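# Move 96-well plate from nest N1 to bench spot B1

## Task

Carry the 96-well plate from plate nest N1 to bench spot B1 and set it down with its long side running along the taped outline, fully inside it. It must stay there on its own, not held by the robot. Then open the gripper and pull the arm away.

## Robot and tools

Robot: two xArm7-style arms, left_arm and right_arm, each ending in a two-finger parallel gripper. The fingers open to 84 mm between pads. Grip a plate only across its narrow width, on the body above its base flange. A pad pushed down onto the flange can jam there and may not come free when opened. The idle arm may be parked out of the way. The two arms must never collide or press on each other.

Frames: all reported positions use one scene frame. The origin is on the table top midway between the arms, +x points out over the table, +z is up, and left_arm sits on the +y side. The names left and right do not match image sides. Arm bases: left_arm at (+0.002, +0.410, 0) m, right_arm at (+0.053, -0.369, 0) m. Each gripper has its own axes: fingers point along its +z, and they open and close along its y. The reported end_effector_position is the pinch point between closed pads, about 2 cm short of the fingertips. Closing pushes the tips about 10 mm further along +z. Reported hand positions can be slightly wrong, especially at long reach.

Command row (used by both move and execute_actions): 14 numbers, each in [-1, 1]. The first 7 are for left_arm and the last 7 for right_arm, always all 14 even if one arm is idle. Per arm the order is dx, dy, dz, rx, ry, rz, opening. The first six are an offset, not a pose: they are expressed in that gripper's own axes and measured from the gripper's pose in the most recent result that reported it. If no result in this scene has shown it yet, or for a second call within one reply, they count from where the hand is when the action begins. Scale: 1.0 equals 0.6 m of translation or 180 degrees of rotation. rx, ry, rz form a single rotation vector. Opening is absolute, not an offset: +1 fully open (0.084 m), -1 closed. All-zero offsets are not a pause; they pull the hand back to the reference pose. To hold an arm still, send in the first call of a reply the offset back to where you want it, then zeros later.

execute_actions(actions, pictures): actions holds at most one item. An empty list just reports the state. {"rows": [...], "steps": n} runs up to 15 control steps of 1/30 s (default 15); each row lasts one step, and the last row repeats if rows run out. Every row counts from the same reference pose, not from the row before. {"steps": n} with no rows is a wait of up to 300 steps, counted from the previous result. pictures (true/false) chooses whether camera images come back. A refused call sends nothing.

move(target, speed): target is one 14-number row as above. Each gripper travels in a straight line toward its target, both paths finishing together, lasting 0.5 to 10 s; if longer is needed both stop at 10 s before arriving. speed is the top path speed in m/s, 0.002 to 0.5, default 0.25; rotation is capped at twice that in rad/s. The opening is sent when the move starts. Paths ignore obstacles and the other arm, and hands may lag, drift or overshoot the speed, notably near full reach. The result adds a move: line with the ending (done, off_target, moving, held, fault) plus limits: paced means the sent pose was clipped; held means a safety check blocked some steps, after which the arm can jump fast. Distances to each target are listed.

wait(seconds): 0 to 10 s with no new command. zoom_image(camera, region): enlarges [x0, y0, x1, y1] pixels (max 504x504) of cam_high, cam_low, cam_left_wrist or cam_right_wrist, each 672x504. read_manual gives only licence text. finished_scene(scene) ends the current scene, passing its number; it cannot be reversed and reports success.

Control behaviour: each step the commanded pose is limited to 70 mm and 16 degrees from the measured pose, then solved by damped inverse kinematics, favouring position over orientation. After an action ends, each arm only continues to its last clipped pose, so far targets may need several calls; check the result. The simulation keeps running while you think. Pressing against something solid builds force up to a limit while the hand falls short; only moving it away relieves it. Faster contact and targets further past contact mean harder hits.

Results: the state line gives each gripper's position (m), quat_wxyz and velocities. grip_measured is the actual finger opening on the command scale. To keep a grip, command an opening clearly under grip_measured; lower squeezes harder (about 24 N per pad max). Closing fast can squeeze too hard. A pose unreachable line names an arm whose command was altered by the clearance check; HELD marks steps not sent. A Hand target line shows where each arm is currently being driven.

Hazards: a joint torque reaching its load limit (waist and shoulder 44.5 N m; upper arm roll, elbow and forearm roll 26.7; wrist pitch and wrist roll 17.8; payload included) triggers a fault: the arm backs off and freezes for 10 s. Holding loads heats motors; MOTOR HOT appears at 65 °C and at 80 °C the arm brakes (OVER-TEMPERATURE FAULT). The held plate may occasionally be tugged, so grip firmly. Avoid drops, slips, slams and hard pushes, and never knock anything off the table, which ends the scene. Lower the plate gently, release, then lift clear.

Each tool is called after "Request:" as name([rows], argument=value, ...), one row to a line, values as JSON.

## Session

Request:
execute_actions(actions=[])

Request:
zoom_image(camera="cam_high", region=[200, 180, 440, 320])

Scene clock: 0.00 s of 8400.00 s.
left_arm: end_effector_position=(+0.3986, +0.3737, +0.2481) grip_measured=+1.00 end_effector_quat_wxyz=(-0.000, +0.999, -0.046, -0.002) end_effector_velocity=(-0.000, +0.000, +0.000) end_effector_angular_velocity=(-0.001, -0.001, +0.001) | right_arm: end_effector_position=(+0.6016, -0.2905, +0.1495) grip_measured=+1.00 end_effector_quat_wxyz=(+0.033, -0.028, +0.999, -0.011) end_effector_velocity=(+0.000, -0.001, -0.000) end_effector_angular_velocity=(-0.002, +0.000, -0.001)
Joint positions: left_arm=[-0.001 -0.25  -0.     0.915  0.     1.17  -0.001  0.084] | right_arm=[-0.179  0.31   0.174  1.26  -0.107  0.895 -2.974  0.084]
Joint velocities: left_arm=[ 0.001 -0.001 -0.    -0.    -0.001 -0.    -0.001  0.   ] | right_arm=[-0.002  0.    -0.     0.    -0.002  0.001  0.     0.   ]
Hand target (left_arm): +0.399, +0.374, +0.248; -0.000, +0.999, -0.046, -0.002
Hand target (right_arm): +0.602, -0.291, +0.150; +0.033, -0.028, +0.999, -0.011
camera_calibration (this result's frames):
cam_right_wrist: T_world_to_cam=[[-0.0576964, 0.997476, -0.0413785, 0.368059], [0.994256, 0.0611539, 0.0878375, -0.531373], [0.0901463, -0.0360729, -0.995275, 0.217166], [0, 0, 0, 1]] pos_world=[0.529979, -0.326801, 0.278044]

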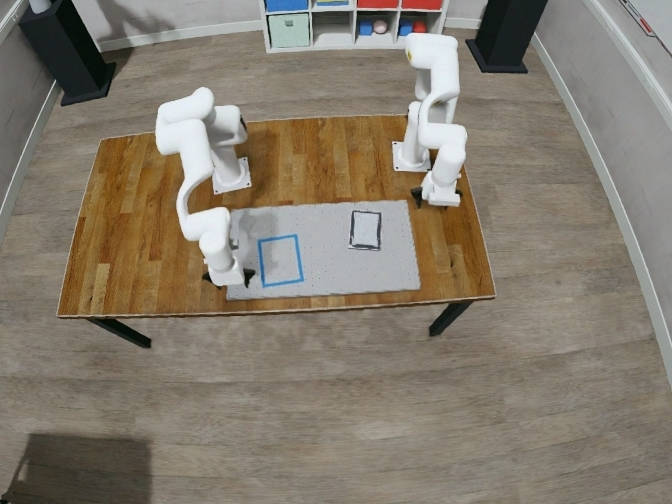

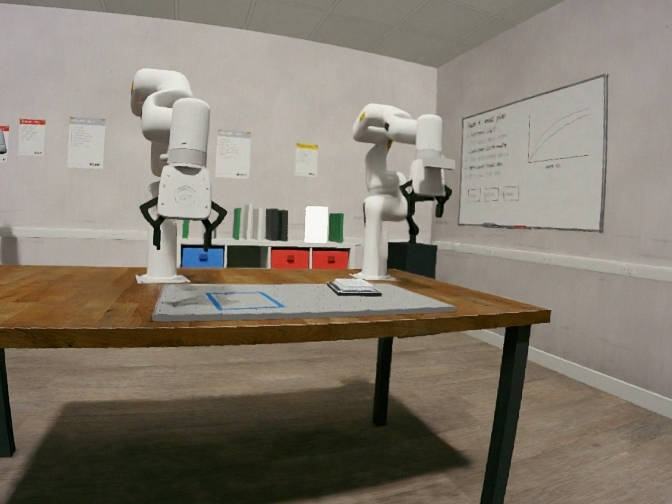

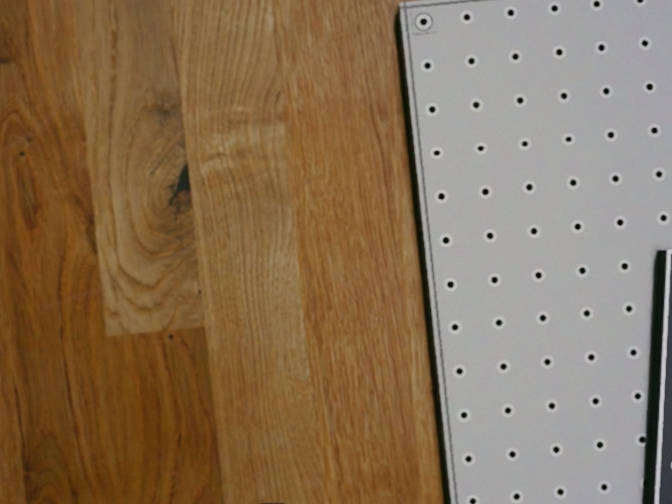

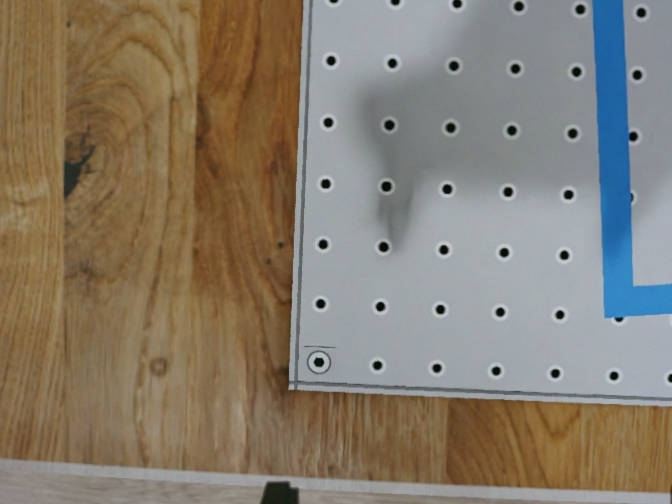

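Region (200, 180, 440, 320) of cam_high's 672x504 image, scaled by 2.100, with more detail than that image has; it fills the top 294 rows of this view, and the rest is white.

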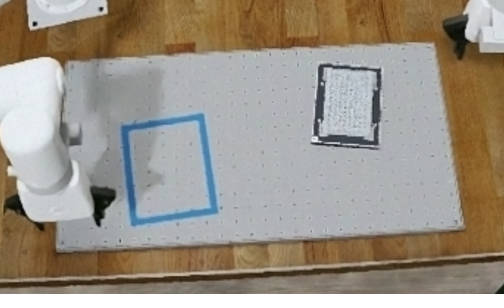

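Request:
move(target=[-0.05, -0.22, 0, 0, 0, 0, 1, 0.3567, 0.7839, -0.0095, -0.0058, 0.0214, 0.0539, 1], speed=0.3)

Request:
zoom_image(camera="cam_right_wrist", region=[200, 150, 672, 504])

Scene clock: 55.60 s of 8400.00 s.
left_arm: end_effector_position=(+0.3809, +0.5076, +0.2482) grip_measured=+1.00 end_effector_quat_wxyz=(-0.000, +0.999, -0.046, -0.002) end_effector_velocity=(-0.000, +0.000, +0.000) end_effector_angular_velocity=(-0.001, -0.000, +0.002) | right_arm: end_effector_position=(+0.3636, +0.1660, +0.1302) grip_measured=+1.00 end_effector_quat_wxyz=(+0.002, +0.057, +0.998, -0.001) end_effector_velocity=(-0.001, +0.002, -0.000) end_effector_angular_velocity=(-0.001, +0.002, +0.001)
Joint positions: left_arm=[ 0.126 -0.28   0.194  0.893  0.06   1.173  0.291  0.084] | right_arm=[ 0.547  0.63   0.431  1.654 -0.287  1.086 -1.814  0.084]
Joint velocities: left_arm=[ 0.001 -0.001  0.001 -0.001 -0.001  0.     0.    -0.   ] | right_arm=[ 0.003  0.007  0.002  0.01  -0.002  0.005  0.002 -0.   ]
Hand target (left_arm): +0.381, +0.508, +0.248; -0.000, +0.999, -0.046, -0.002
Hand target (right_arm): +0.363, +0.166, +0.130; +0.002, +0.057, +0.998, -0.001
Off the commanded pose (left_arm): 0.000 m, 0 deg.
Off the commanded pose (right_arm): 0.002 m, 0 deg.
After step 90, 50.17 s passed at rest.
move: done
camera_calibration (this result's frames):
cam_left_wrist: T_world_to_cam=[[-0.109778, -0.993892, 0.0113293, 0.577887], [-0.993953, 0.1098, 0.00136786, 0.389071], [-0.00260347, -0.0111107, -0.999935, 0.38558], [0, 0, 0, 1]] pos_world=[0.451161, 0.535921, 0.378475]
cam_right_wrist: T_world_to_cam=[[0.109925, 0.993775, -0.0181148, -0.165212], [0.993645, -0.109431, 0.0263374, -0.284486], [0.0241911, -0.0208948, -0.999489, 0.257929], [0, 0, 0, 1]] pos_world=[0.294599, 0.138441, 0.262297]

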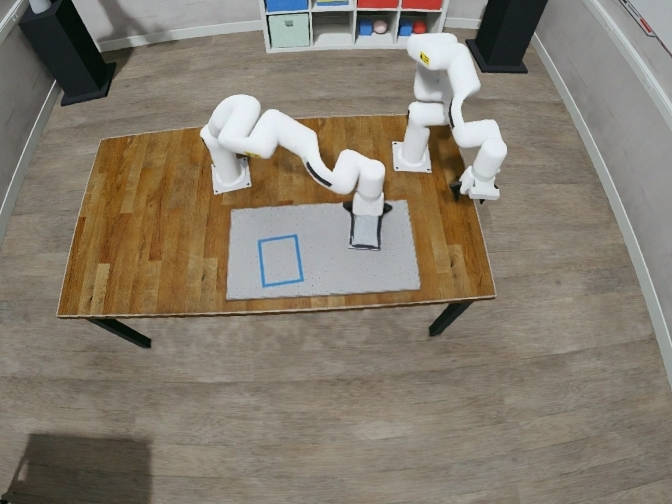

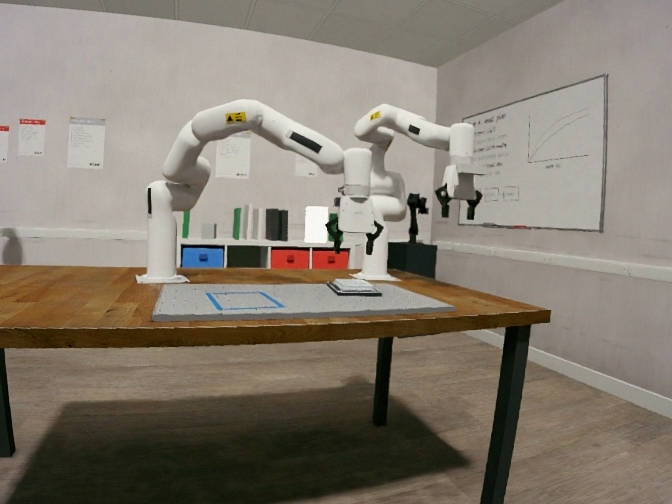

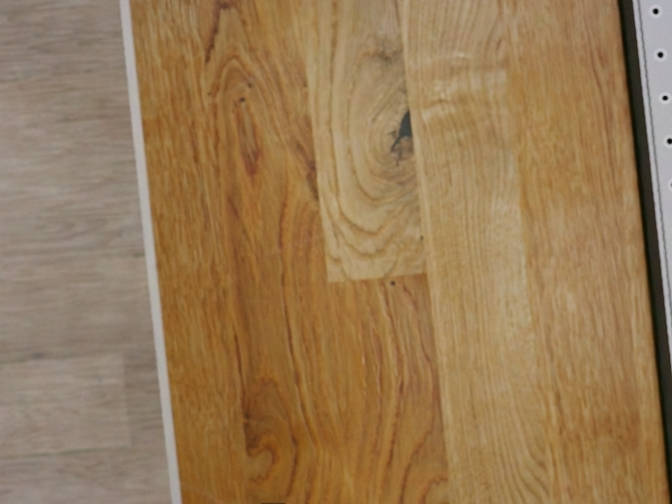

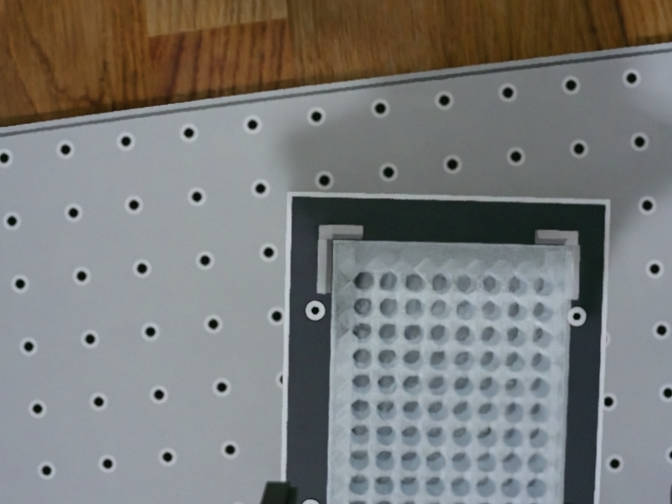

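Region (200, 150, 672, 504) of cam_right_wrist's 672x504 image, scaled by 1.068, with more detail than that image has; it fills the top 378 rows of this view, and the rest is white.

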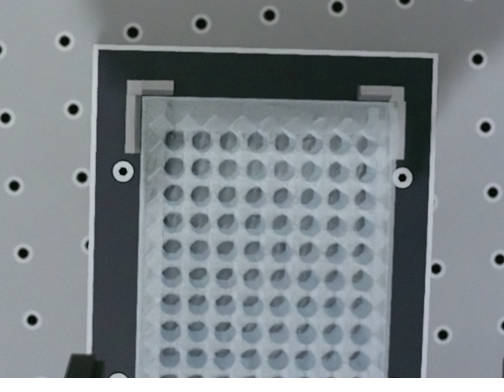

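Request:
move(target=[0, 0, 0, 0, 0, 0, 1, 0.0133, 0.0102, 0.115, 0, 0, 0.0073, 1], speed=0.1)

Request:
zoom_image(camera="cam_right_wrist", region=[250, 424, 370, 504])

Request:
zoom_image(camera="cam_right_wrist", region=[552, 384, 672, 504])

Request:
zoom_image(camera="cam_low", region=[310, 250, 410, 310])

Scene clock: 72.53 s of 8400.00 s.
left_arm: end_effector_position=(+0.3809, +0.5076, +0.2482) grip_measured=+1.00 end_effector_quat_wxyz=(-0.000, +0.999, -0.046, -0.002) end_effector_velocity=(+0.000, -0.001, +0.000) end_effector_angular_velocity=(-0.000, -0.000, +0.000) | right_arm: end_effector_position=(+0.3569, +0.1734, +0.0621) grip_measured=+1.00 end_effector_quat_wxyz=(+0.002, +0.068, +0.998, -0.000) end_effector_velocity=(-0.001, -0.001, -0.004) end_effector_angular_velocity=(-0.003, +0.001, -0.001)
Joint positions: left_arm=[ 0.126 -0.28   0.194  0.893  0.06   1.173  0.291  0.084] | right_arm=[ 0.579  0.73   0.401  1.613 -0.33   0.949 -1.749  0.084]
Joint velocities: left_arm=[-0.002 -0.     0.     0.    -0.     0.    -0.001 -0.   ] | right_arm=[ 0.002  0.006 -0.003 -0.002 -0.002 -0.005  0.003  0.   ]
Hand target (left_arm): +0.381, +0.508, +0.248; -0.000, +0.999, -0.046, -0.002
Hand target (right_arm): +0.357, +0.173, +0.061; +0.002, +0.068, +0.998, -0.001
Off the commanded pose (left_arm): 0.000 m, 0 deg.
Off the commanded pose (right_arm): 0.001 m, 0 deg.
After step 90, 12.80 s passed at rest.
move: done
camera_calibration (this result's frames):
cam_left_wrist: T_world_to_cam=[[-0.109777, -0.993892, 0.0113296, 0.577887], [-0.993953, 0.109799, 0.00136802, 0.389071], [-0.00260364, -0.0111109, -0.999935, 0.38558], [0, 0, 0, 1]] pos_world=[0.451161, 0.535922, 0.378475]
cam_right_wrist: T_world_to_cam=[[0.13259, 0.991029, -0.0167861, -0.180721], [0.990878, -0.132121, 0.0265332, -0.270231], [0.0240774, -0.020151, -0.999507, 0.190055], [0, 0, 0, 1]] pos_world=[0.287152, 0.147226, 0.194098]

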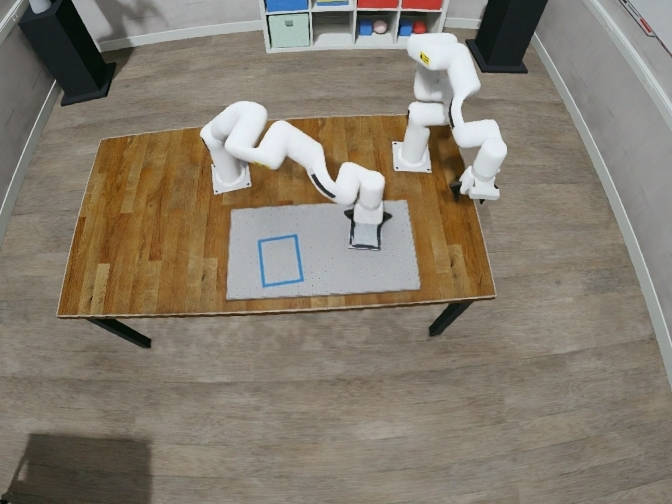

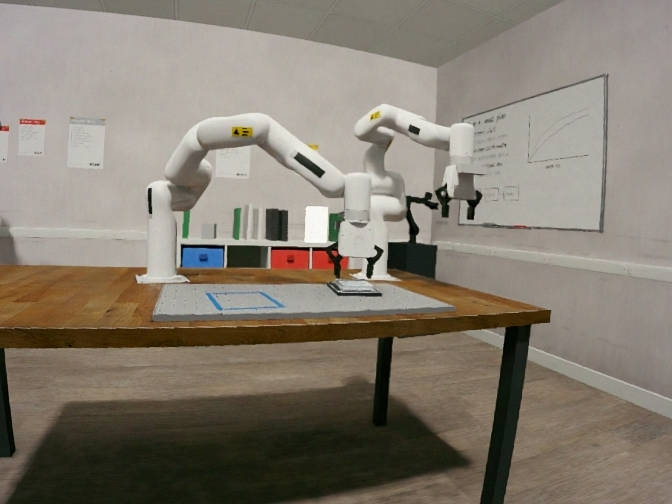

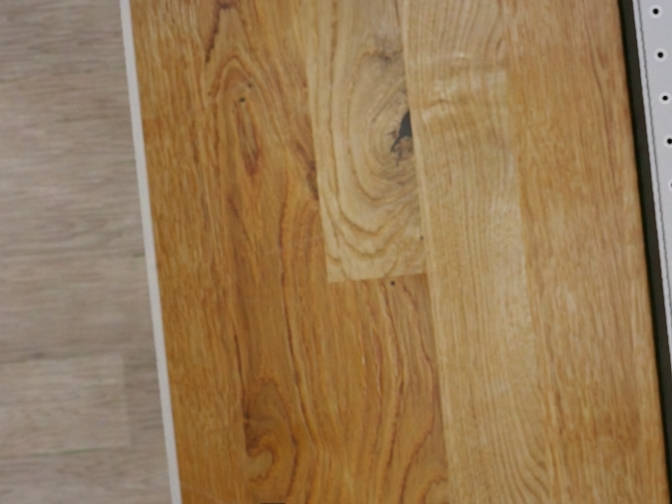

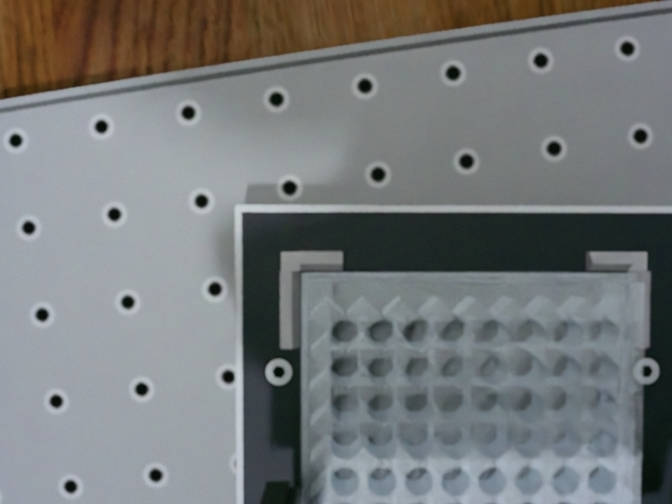

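Region (250, 424, 370, 504) of cam_right_wrist's 672x504 image, scaled by 4.200, with more detail than that image has.

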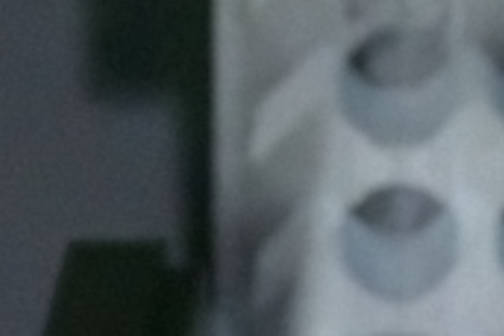

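Region (552, 384, 672, 504) of cam_right_wrist's 672x504 image, scaled by 4.200, with more detail than that image has.

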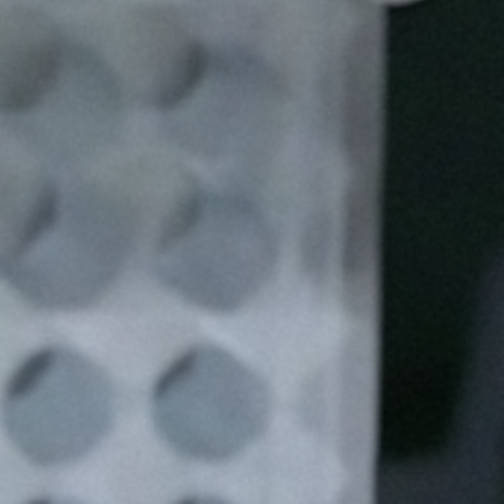

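Region (310, 250, 410, 310) of cam_low's 672x504 image, scaled by 5.040, with more detail than that image has; it fills the top 302 rows of this view, and the rest is white.

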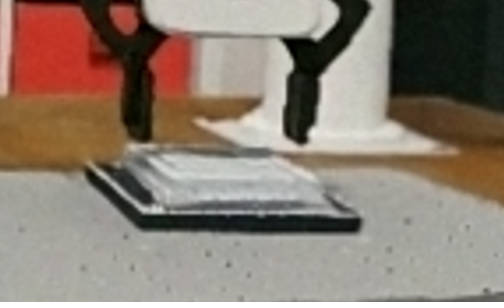

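Request:
move(target=[0, 0, 0, 0, 0, 0, 1, 0, 0, 0.0322, 0, 0, 0, 1], speed=0.015)

Request:
zoom_image(camera="cam_low", region=[310, 250, 410, 310])

Scene clock: 88.67 s of 8400.00 s.
left_arm: end_effector_position=(+0.3809, +0.5076, +0.2482) grip_measured=+1.00 end_effector_quat_wxyz=(-0.000, +0.999, -0.046, -0.002) end_effector_velocity=(-0.000, +0.000, -0.000) end_effector_angular_velocity=(-0.000, +0.001, +0.000) | right_arm: end_effector_position=(+0.3569, +0.1734, +0.0429) grip_measured=+1.00 end_effector_quat_wxyz=(+0.002, +0.068, +0.998, -0.000) end_effector_velocity=(-0.000, +0.002, +0.000) end_effector_angular_velocity=(+0.004, -0.002, +0.001)
Joint positions: left_arm=[ 0.126 -0.28   0.194  0.893  0.06   1.173  0.291  0.084] | right_arm=[ 0.584  0.761  0.391  1.607 -0.343  0.913 -1.742  0.084]
Joint velocities: left_arm=[ 0.  0.  0. -0.  0.  0.  0.  0.] | right_arm=[ 0.002  0.001  0.001  0.002 -0.002 -0.004  0.001 -0.   ]
Hand target (left_arm): +0.381, +0.508, +0.248; -0.000, +0.999, -0.046, -0.002
Hand target (right_arm): +0.357, +0.173, +0.043; +0.002, +0.068, +0.998, -0.000
Off the commanded pose (left_arm): 0.000 m, 0 deg.
Off the commanded pose (right_arm): 0.000 m, 0 deg.
After step 90, 11.63 s passed at rest.
move: done
camera_calibration (this result's frames):
cam_left_wrist: T_world_to_cam=[[-0.109776, -0.993892, 0.0113296, 0.577887], [-0.993953, 0.109799, 0.00136808, 0.389071], [-0.0026037, -0.0111109, -0.999935, 0.38558], [0, 0, 0, 1]] pos_world=[0.451161, 0.535922, 0.378475]
cam_right_wrist: T_world_to_cam=[[0.132571, 0.991031, -0.0168117, -0.181084], [0.990885, -0.132104, 0.0263845, -0.26977], [0.0239269, -0.0201563, -0.99951, 0.170955], [0, 0, 0, 1]] pos_world=[0.287227, 0.147268, 0.174944]

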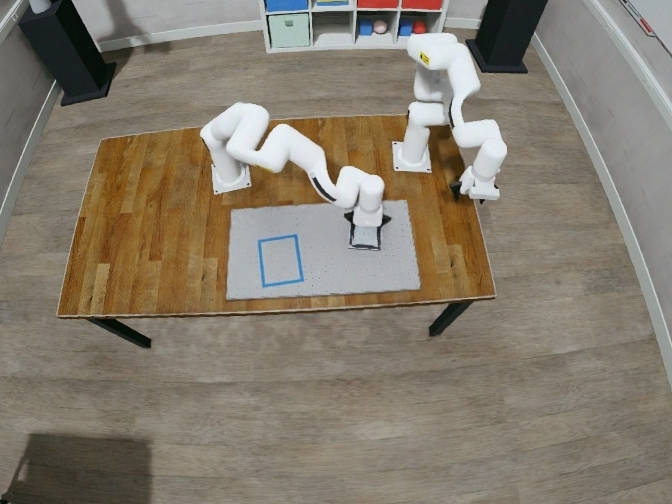

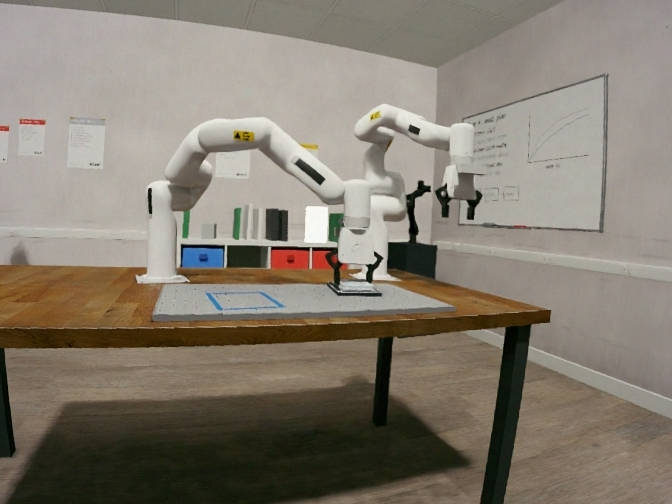

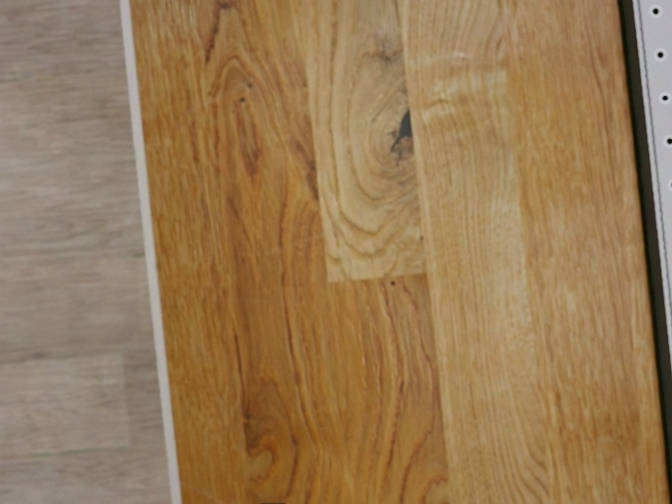

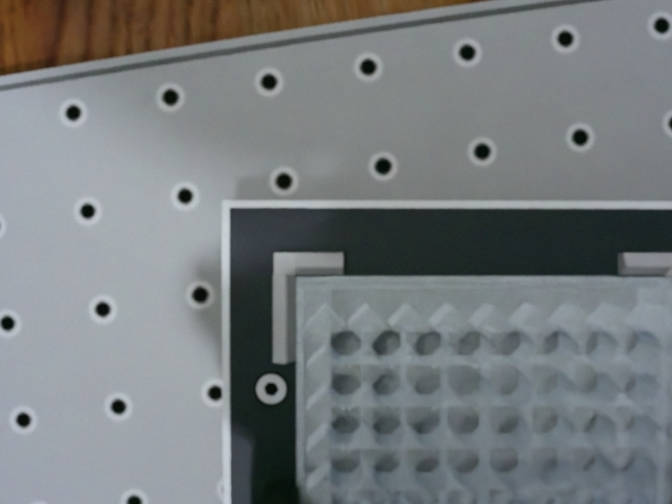

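Region (310, 250, 410, 310) of cam_low's 672x504 image, scaled by 5.040, with more detail than that image has; it fills the top 302 rows of this view, and the rest is white.

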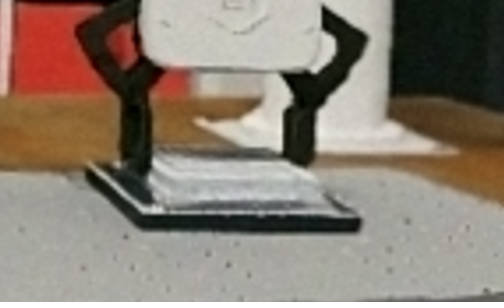

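Request:
execute_actions([
  {"rows": [[0,0,0,0,0,0,1,0,0,0,0,0,0,0.95],[0,0,0,0,0,0,1,0,0,0,0,0,0,0.9],[0,0,0,0,0,0,1,0,0,0,0,0,0,0.85],[0,0,0,0,0,0,1,0,0,0,0,0,0,0.8],[0,0,0,0,0,0,1,0,0,0,0,0,0,0.7],[0,0,0,0,0,0,1,0,0,0,0,0,0,0.6],[0,0,0,0,0,0,1,0,0,0,0,0,0,0.5],[0,0,0,0,0,0,1,0,0,0,0,0,0,0.4],[0,0,0,0,0,0,1,0,0,0,0,0,0,0.2],[0,0,0,0,0,0,1,0,0,0,0,0,0,0.0],[0,0,0,0,0,0,1,0,0,0,0,0,0,-0.2],[0,0,0,0,0,0,1,0,0,0,0,0,0,-0.4],[0,0,0,0,0,0,1,0,0,0,0,0,0,-0.6],[0,0,0,0,0,0,1,0,0,0,0,0,0,-0.8],[0,0,0,0,0,0,1,0,0,0,0,0,0,-1]], "steps": 15},
], pictures=false)

Request:
move(target=[0, 0, 0, 0, 0, 0, 1, 0, 0, -0.05, 0, 0, 0, -1], speed=0.03)

Scene clock: 119.87 s of 8400.00 s.
left_arm: end_effector_position=(+0.3809, +0.5076, +0.2482) grip_measured=+1.00 end_effector_quat_wxyz=(-0.000, +0.999, -0.046, -0.002) end_effector_velocity=(-0.000, +0.000, -0.001) end_effector_angular_velocity=(-0.001, +0.001, +0.002) | right_arm: end_effector_position=(+0.3569, +0.1735, +0.0430) grip_measured=+0.93 end_effector_quat_wxyz=(+0.002, +0.068, +0.998, -0.000) end_effector_velocity=(-0.001, +0.000, +0.000) end_effector_angular_velocity=(+0.000, +0.001, +0.000)
Joint positions: left_arm=[ 0.126 -0.28   0.194  0.893  0.06   1.173  0.291  0.084] | right_arm=[ 0.584  0.761  0.391  1.607 -0.343  0.913 -1.742  0.082]
Joint velocities: left_arm=[ 0.001  0.001  0.001  0.    -0.001  0.     0.    -0.   ] | right_arm=[ 0.    -0.     0.001 -0.     0.    -0.     0.    -0.   ]
Hand target (left_arm): +0.381, +0.508, +0.248; -0.000, +0.999, -0.046, -0.002
Hand target (right_arm): +0.357, +0.173, +0.043; +0.002, +0.068, +0.998, -0.000
Off the commanded pose (left_arm): 0.000 m, 0 deg.
Off the commanded pose (right_arm): 0.000 m, 0 deg.
Steps of this call (steps 1 to 90: nothing new was sent; then 27.70 s passed at rest; steps 91 to 105: all 15 steps of this action). Readings (end_effector_position):
91: left_arm (+0.3809, +0.5076, +0.2482) | right_arm (+0.3569, +0.1735, +0.0428)
92: left_arm (+0.3809, +0.5076, +0.2482) | right_arm (+0.3569, +0.1735, +0.0428)
94: left_arm (+0.3809, +0.5076, +0.2482) | right_arm (+0.3570, +0.1736, +0.0431)
98: left_arm (+0.3809, +0.5076, +0.2482) | right_arm (+0.3570, +0.1735, +0.0430)
105: the state above

Scene clock: 121.43 s of 8400.00 s.
left_arm: end_effector_position=(+0.3809, +0.5076, +0.2482) grip_measured=+1.00 end_effector_quat_wxyz=(-0.000, +0.999, -0.046, -0.002) end_effector_velocity=(-0.000, +0.000, -0.000) end_effector_angular_velocity=(+0.001, +0.000, +0.001) | right_arm: end_effector_position=(+0.3568, +0.1733, +0.0727) grip_measured=+0.93 end_effector_quat_wxyz=(+0.002, +0.068, +0.998, -0.000) end_effector_velocity=(-0.001, -0.000, +0.000) end_effector_angular_velocity=(-0.001, +0.003, +0.000)
Joint positions: left_arm=[ 0.126 -0.28   0.194  0.893  0.06   1.173  0.291  0.084] | right_arm=[ 0.576  0.714  0.406  1.618 -0.324  0.97  -1.754  0.082]
Joint velocities: left_arm=[ 0.001 -0.001 -0.    -0.001  0.001  0.    -0.     0.   ] | right_arm=[-0.002 -0.001  0.003 -0.001  0.001  0.003 -0.001  0.   ]
Hand target (left_arm): +0.381, +0.508, +0.248; -0.000, +0.999, -0.046, -0.002
Hand target (right_arm): +0.357, +0.173, +0.073; +0.002, +0.068, +0.998, -0.000
Off the commanded pose (left_arm): 0.000 m, 0 deg.
Off the commanded pose (right_arm): 0.000 m, 0 deg.
move: done
camera_calibration (this result's frames):
cam_left_wrist: T_world_to_cam=[[-0.109776, -0.993892, 0.0113297, 0.577887], [-0.993953, 0.109798, 0.00136802, 0.389071], [-0.00260365, -0.0111111, -0.999935, 0.38558], [0, 0, 0, 1]] pos_world=[0.451161, 0.535922, 0.378475]
cam_right_wrist: T_world_to_cam=[[0.132614, 0.991022, -0.0170255, -0.180425], [0.990877, -0.132139, 0.026498, -0.270457], [0.0240103, -0.0203842, -0.999504, 0.200662], [0, 0, 0, 1]] pos_world=[0.287099, 0.147157, 0.204657]

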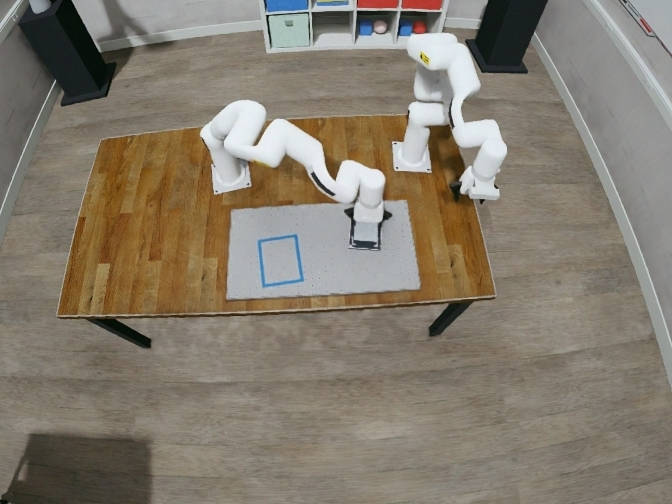

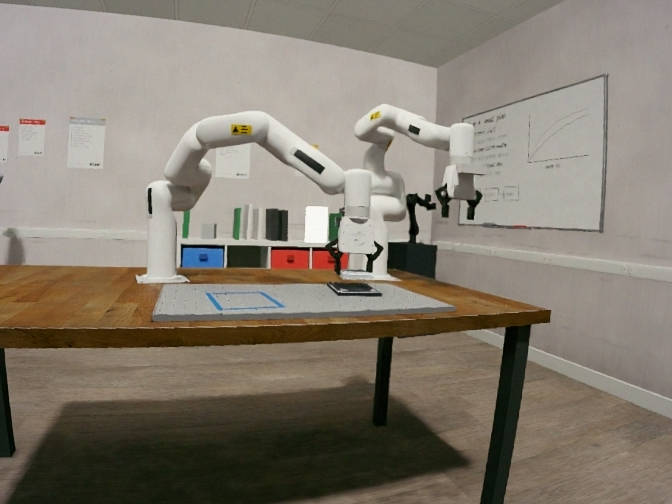

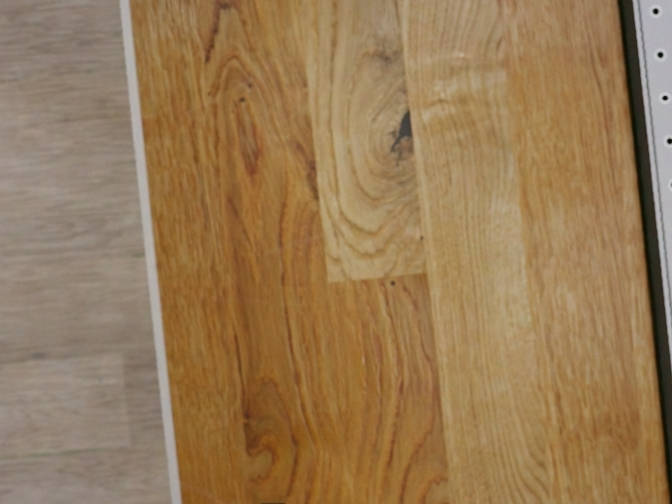

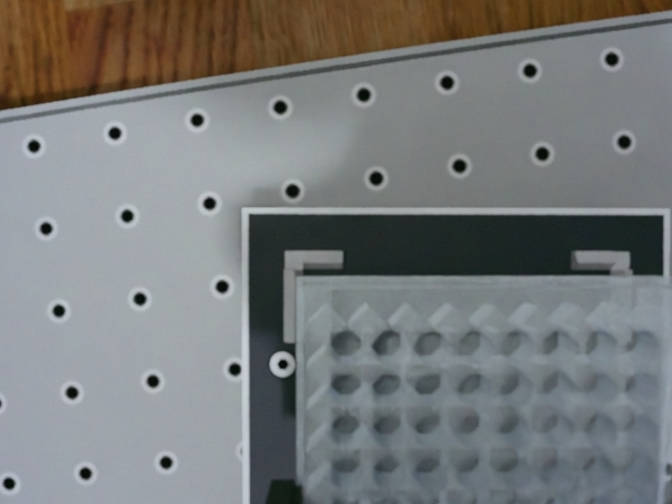

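Request:
move(target=[0, 0, 0, 0, 0, 0, 1, -0.2431, -0.5072, -0.0538, 0, 0, -0.0767, -1], speed=0.15)

Scene clock: 136.00 s of 8400.00 s.
left_arm: end_effector_position=(+0.3809, +0.5076, +0.2482) grip_measured=+1.00 end_effector_quat_wxyz=(-0.000, +0.999, -0.046, -0.002) end_effector_velocity=(+0.000, -0.000, -0.000) end_effector_angular_velocity=(+0.000, -0.000, -0.002) | right_arm: end_effector_position=(+0.4582, -0.1473, +0.1041) grip_measured=+0.93 end_effector_quat_wxyz=(+0.001, -0.052, +0.999, -0.001) end_effector_velocity=(+0.002, -0.005, +0.001) end_effector_angular_velocity=(+0.002, +0.000, -0.003)
Joint positions: left_arm=[ 0.126 -0.28   0.194  0.893  0.06   1.173  0.291  0.084] | right_arm=[-0.023  0.15   0.356  0.903 -0.078  0.763 -2.687  0.082]
Joint velocities: left_arm=[-0.001 -0.    -0.001 -0.     0.    -0.     0.001  0.   ] | right_arm=[-0.008 -0.003 -0.004 -0.002  0.005 -0.    -0.013  0.   ]
Hand target (left_arm): +0.381, +0.508, +0.248; -0.000, +0.999, -0.046, -0.002
Hand target (right_arm): +0.459, -0.148, +0.104; +0.001, -0.052, +0.999, -0.001
Off the commanded pose (left_arm): 0.000 m, 0 deg.
Off the commanded pose (right_arm): 0.002 m, 0 deg.
After step 90, 8.83 s passed at rest.
move: done
camera_calibration (this result's frames):
cam_left_wrist: T_world_to_cam=[[-0.109776, -0.993892, 0.0113297, 0.577887], [-0.993953, 0.109799, 0.00136826, 0.389071], [-0.00260389, -0.011111, -0.999935, 0.38558], [0, 0, 0, 1]] pos_world=[0.451161, 0.535922, 0.378475]
cam_right_wrist: T_world_to_cam=[[-0.108746, 0.993903, -0.0181765, 0.235484], [0.993728, 0.10917, 0.0242106, -0.379694], [0.0260473, -0.0154297, -0.999542, 0.222896], [0, 0, 0, 1]] pos_world=[0.397115, -0.189158, 0.236267]

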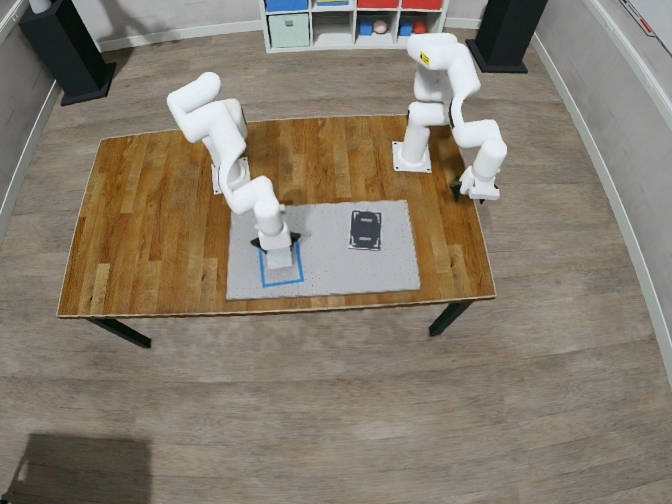

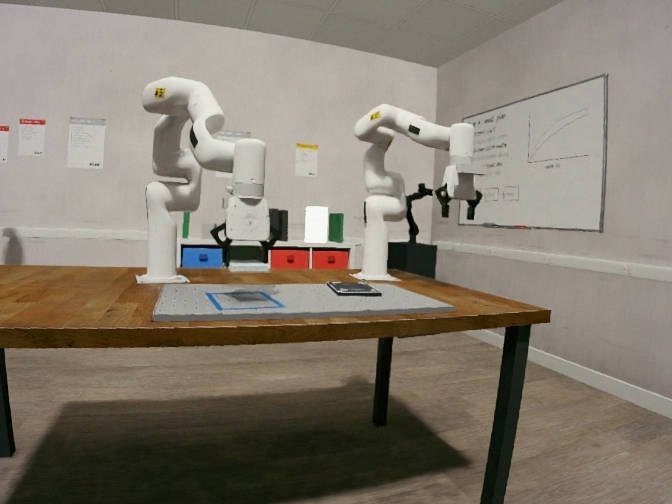

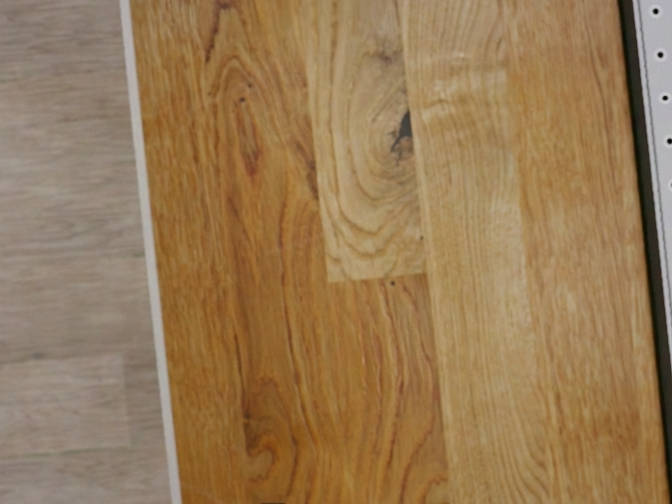

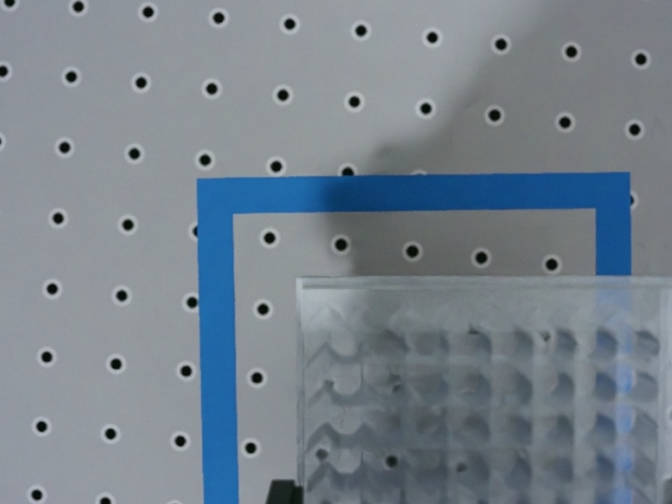

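Request:
move(target=[0, 0, 0, 0, 0, 0, 1, -0.0012, -0.0072, 0.1133, 0, 0, -0.0064, -1], speed=0.06)

Request:
zoom_image(camera="cam_right_wrist", region=[100, 100, 604, 400])

Request:
zoom_image(camera="cam_low", region=[195, 260, 295, 320])

Scene clock: 166.73 s of 8400.00 s.
left_arm: end_effector_position=(+0.3809, +0.5076, +0.2482) grip_measured=+1.00 end_effector_quat_wxyz=(-0.000, +0.999, -0.046, -0.002) end_effector_velocity=(+0.000, +0.000, +0.001) end_effector_angular_velocity=(+0.001, -0.002, +0.000) | right_arm: end_effector_position=(+0.4598, -0.1511, +0.0367) grip_measured=+0.93 end_effector_quat_wxyz=(+0.001, -0.063, +0.998, -0.000) end_effector_velocity=(-0.000, +0.001, -0.002) end_effector_angular_velocity=(+0.001, -0.001, +0.003)
Joint positions: left_arm=[ 0.126 -0.28   0.194  0.893  0.06   1.173  0.291  0.084] | right_arm=[-0.008  0.304  0.321  0.866 -0.175  0.582 -2.647  0.082]
Joint velocities: left_arm=[ 0.    -0.002 -0.     0.     0.    -0.     0.     0.   ] | right_arm=[ 0.003  0.006 -0.001  0.    -0.005 -0.007  0.002  0.   ]
Hand target (left_arm): +0.381, +0.508, +0.248; -0.000, +0.999, -0.046, -0.002
Hand target (right_arm): +0.460, -0.151, +0.036; +0.001, -0.063, +0.998, -0.000
Off the commanded pose (left_arm): 0.000 m, 0 deg.
Off the commanded pose (right_arm): 0.001 m, 0 deg.
After step 90, 26.23 s passed at rest.
move: done
camera_calibration (this result's frames):
cam_left_wrist: T_world_to_cam=[[-0.109776, -0.993892, 0.0113299, 0.577887], [-0.993953, 0.109798, 0.00136824, 0.389071], [-0.00260388, -0.0111111, -0.999935, 0.38558], [0, 0, 0, 1]] pos_world=[0.451161, 0.535922, 0.378475]
cam_right_wrist: T_world_to_cam=[[-0.128957, 0.991498, -0.0173838, 0.247121], [0.991291, 0.129362, 0.0246499, -0.375004], [0.0266891, -0.0140537, -0.999545, 0.155387], [0, 0, 0, 1]] pos_world=[0.399459, -0.194325, 0.168856]

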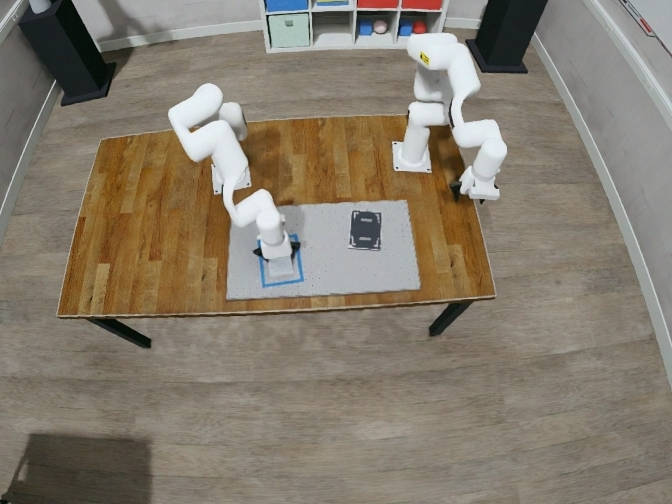

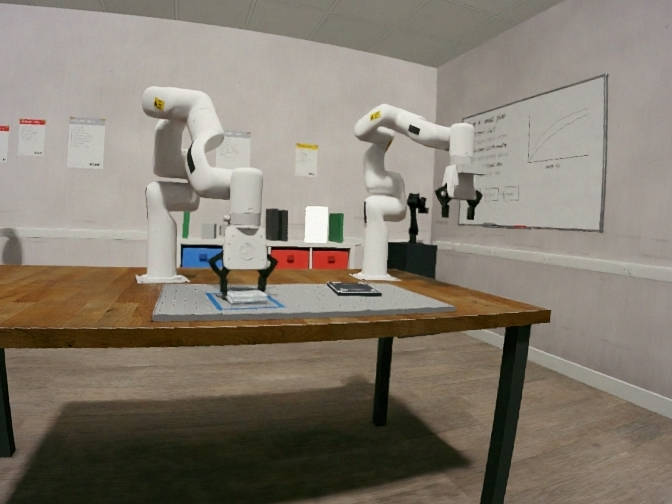

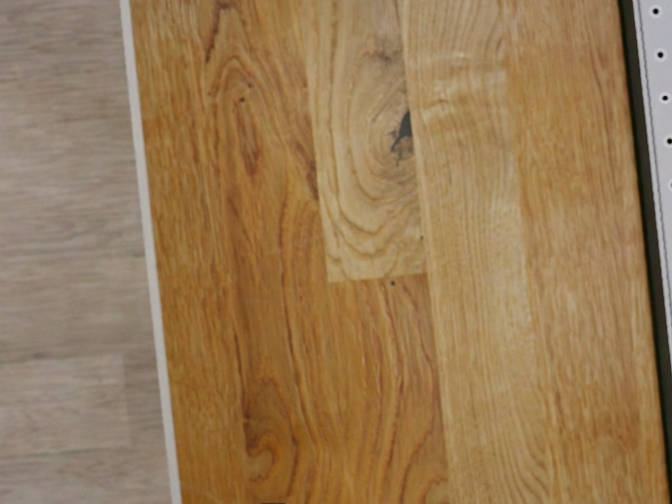

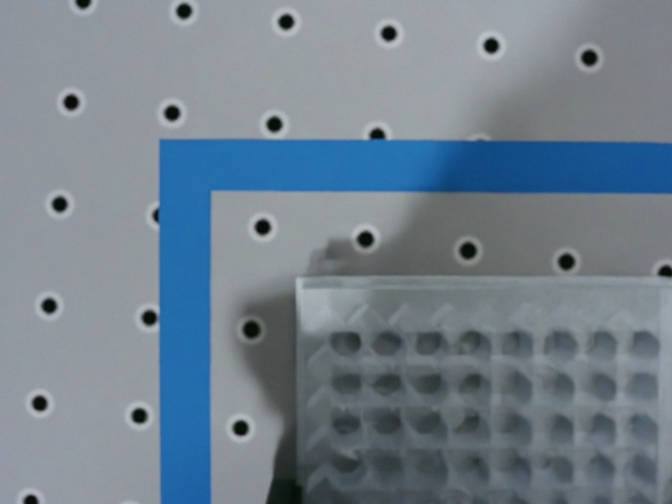

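Region (100, 100, 604, 400) of cam_right_wrist's 672x504 image, scaled by 1.000; it fills the top 300 rows of this view, and the rest is white.

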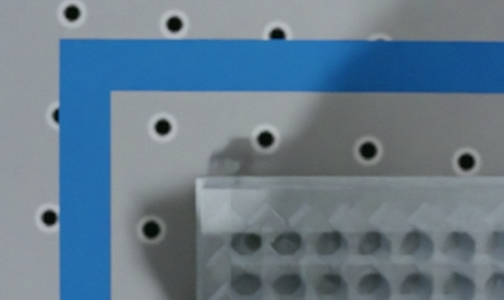

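Region (195, 260, 295, 320) of cam_low's 672x504 image, scaled by 5.040, with more detail than that image has; it fills the top 302 rows of this view, and the rest is white.

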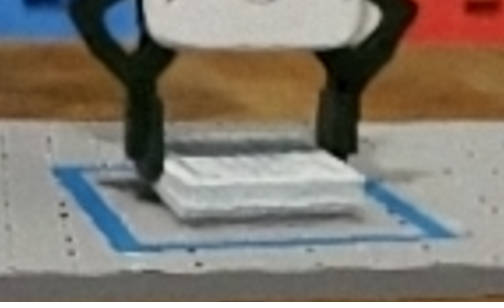

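Request:
move(target=[0, 0, 0, 0, 0, 0, 1, 0, 0, 0.01, 0, 0, 0, -1], speed=0.01)

Request:
zoom_image(camera="cam_right_wrist", region=[230, 220, 380, 370])

Request:
zoom_image(camera="cam_low", region=[195, 260, 295, 320])

Scene clock: 181.50 s of 8400.00 s.
left_arm: end_effector_position=(+0.3809, +0.5076, +0.2482) grip_measured=+1.00 end_effector_quat_wxyz=(-0.000, +0.999, -0.046, -0.002) end_effector_velocity=(-0.000, +0.000, -0.000) end_effector_angular_velocity=(-0.001, -0.000, +0.002) | right_arm: end_effector_position=(+0.4597, -0.1511, +0.0309) grip_measured=+0.93 end_effector_quat_wxyz=(+0.001, -0.063, +0.998, -0.000) end_effector_velocity=(+0.001, +0.000, -0.001) end_effector_angular_velocity=(+0.001, -0.001, -0.002)
Joint positions: left_arm=[ 0.126 -0.28   0.194  0.893  0.06   1.173  0.291  0.084] | right_arm=[-0.004  0.319  0.316  0.866 -0.184  0.568 -2.641  0.082]
Joint velocities: left_arm=[ 0.001 -0.     0.    -0.001 -0.001 -0.    -0.     0.   ] | right_arm=[ 0.001  0.004 -0.002  0.001 -0.001 -0.004  0.002  0.   ]
Hand target (left_arm): +0.381, +0.508, +0.248; -0.000, +0.999, -0.046, -0.002
Hand target (right_arm): +0.460, -0.151, +0.031; +0.001, -0.063, +0.998, -0.000
Off the commanded pose (left_arm): 0.000 m, 0 deg.
Off the commanded pose (right_arm): 0.000 m, 0 deg.
After step 90, 11.00 s passed at rest.
move: done
camera_calibration (this result's frames):
cam_left_wrist: T_world_to_cam=[[-0.109776, -0.993892, 0.0113299, 0.577887], [-0.993953, 0.109798, 0.00136824, 0.389071], [-0.00260388, -0.0111112, -0.999935, 0.38558], [0, 0, 0, 1]] pos_world=[0.451161, 0.535922, 0.378475]
cam_right_wrist: T_world_to_cam=[[-0.128978, 0.991496, -0.0173484, 0.247019], [0.991292, 0.12938, 0.0245015, -0.374833], [0.0265377, -0.0140372, -0.999549, 0.1496], [0, 0, 0, 1]] pos_world=[0.399459, -0.194322, 0.163002]

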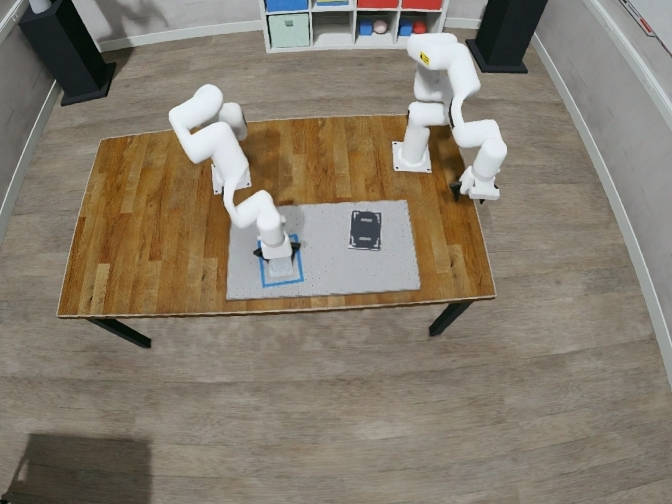

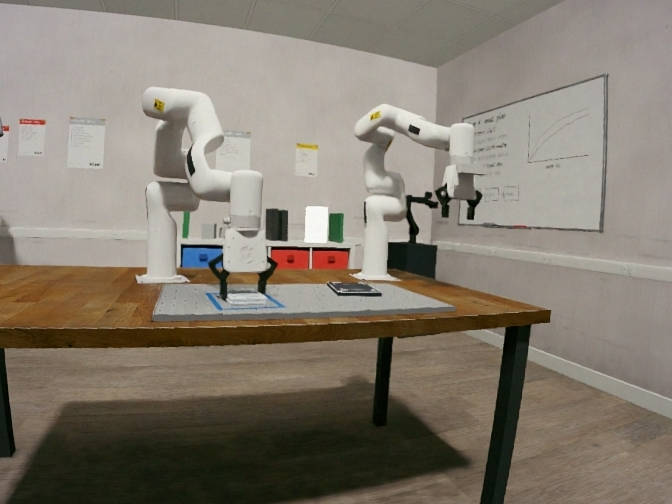

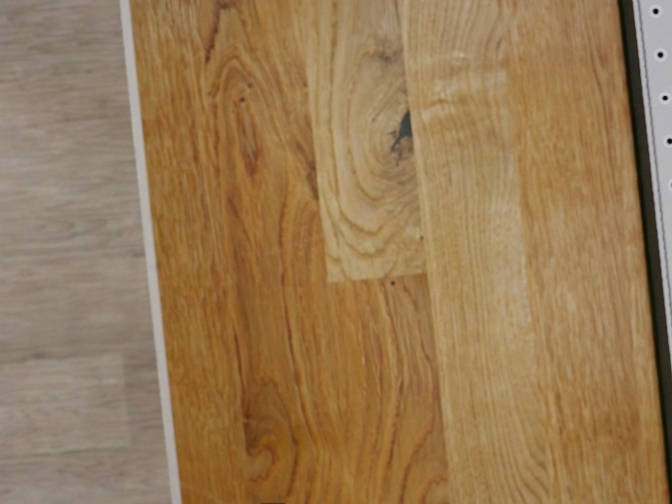

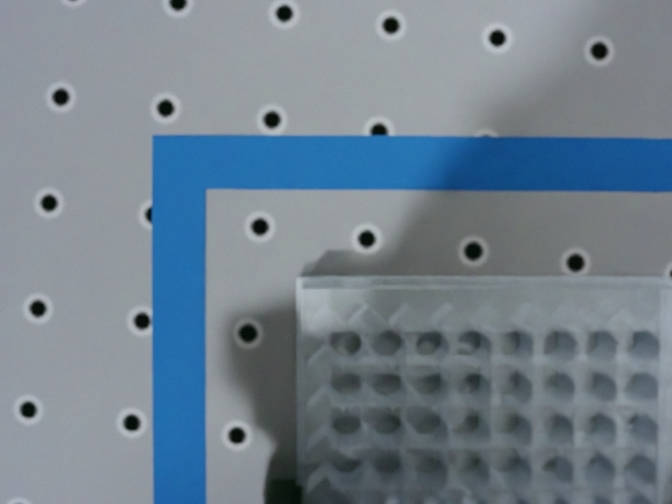

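Region (230, 220, 380, 370) of cam_right_wrist's 672x504 image, scaled by 3.360, with more detail than that image has.

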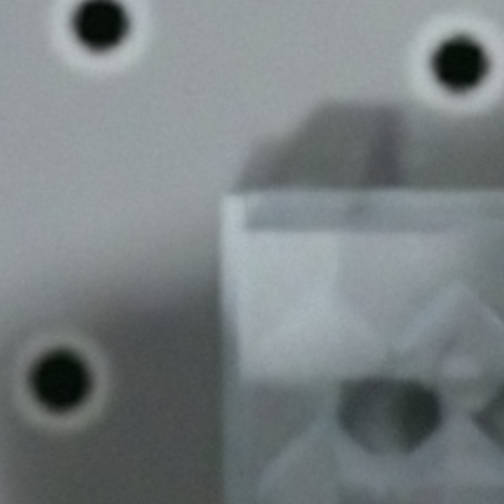

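Region (195, 260, 295, 320) of cam_low's 672x504 image, scaled by 5.040, with more detail than that image has; it fills the top 302 rows of this view, and the rest is white.

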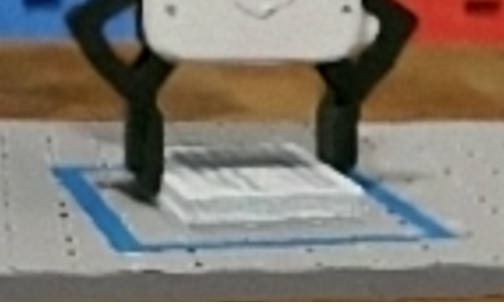

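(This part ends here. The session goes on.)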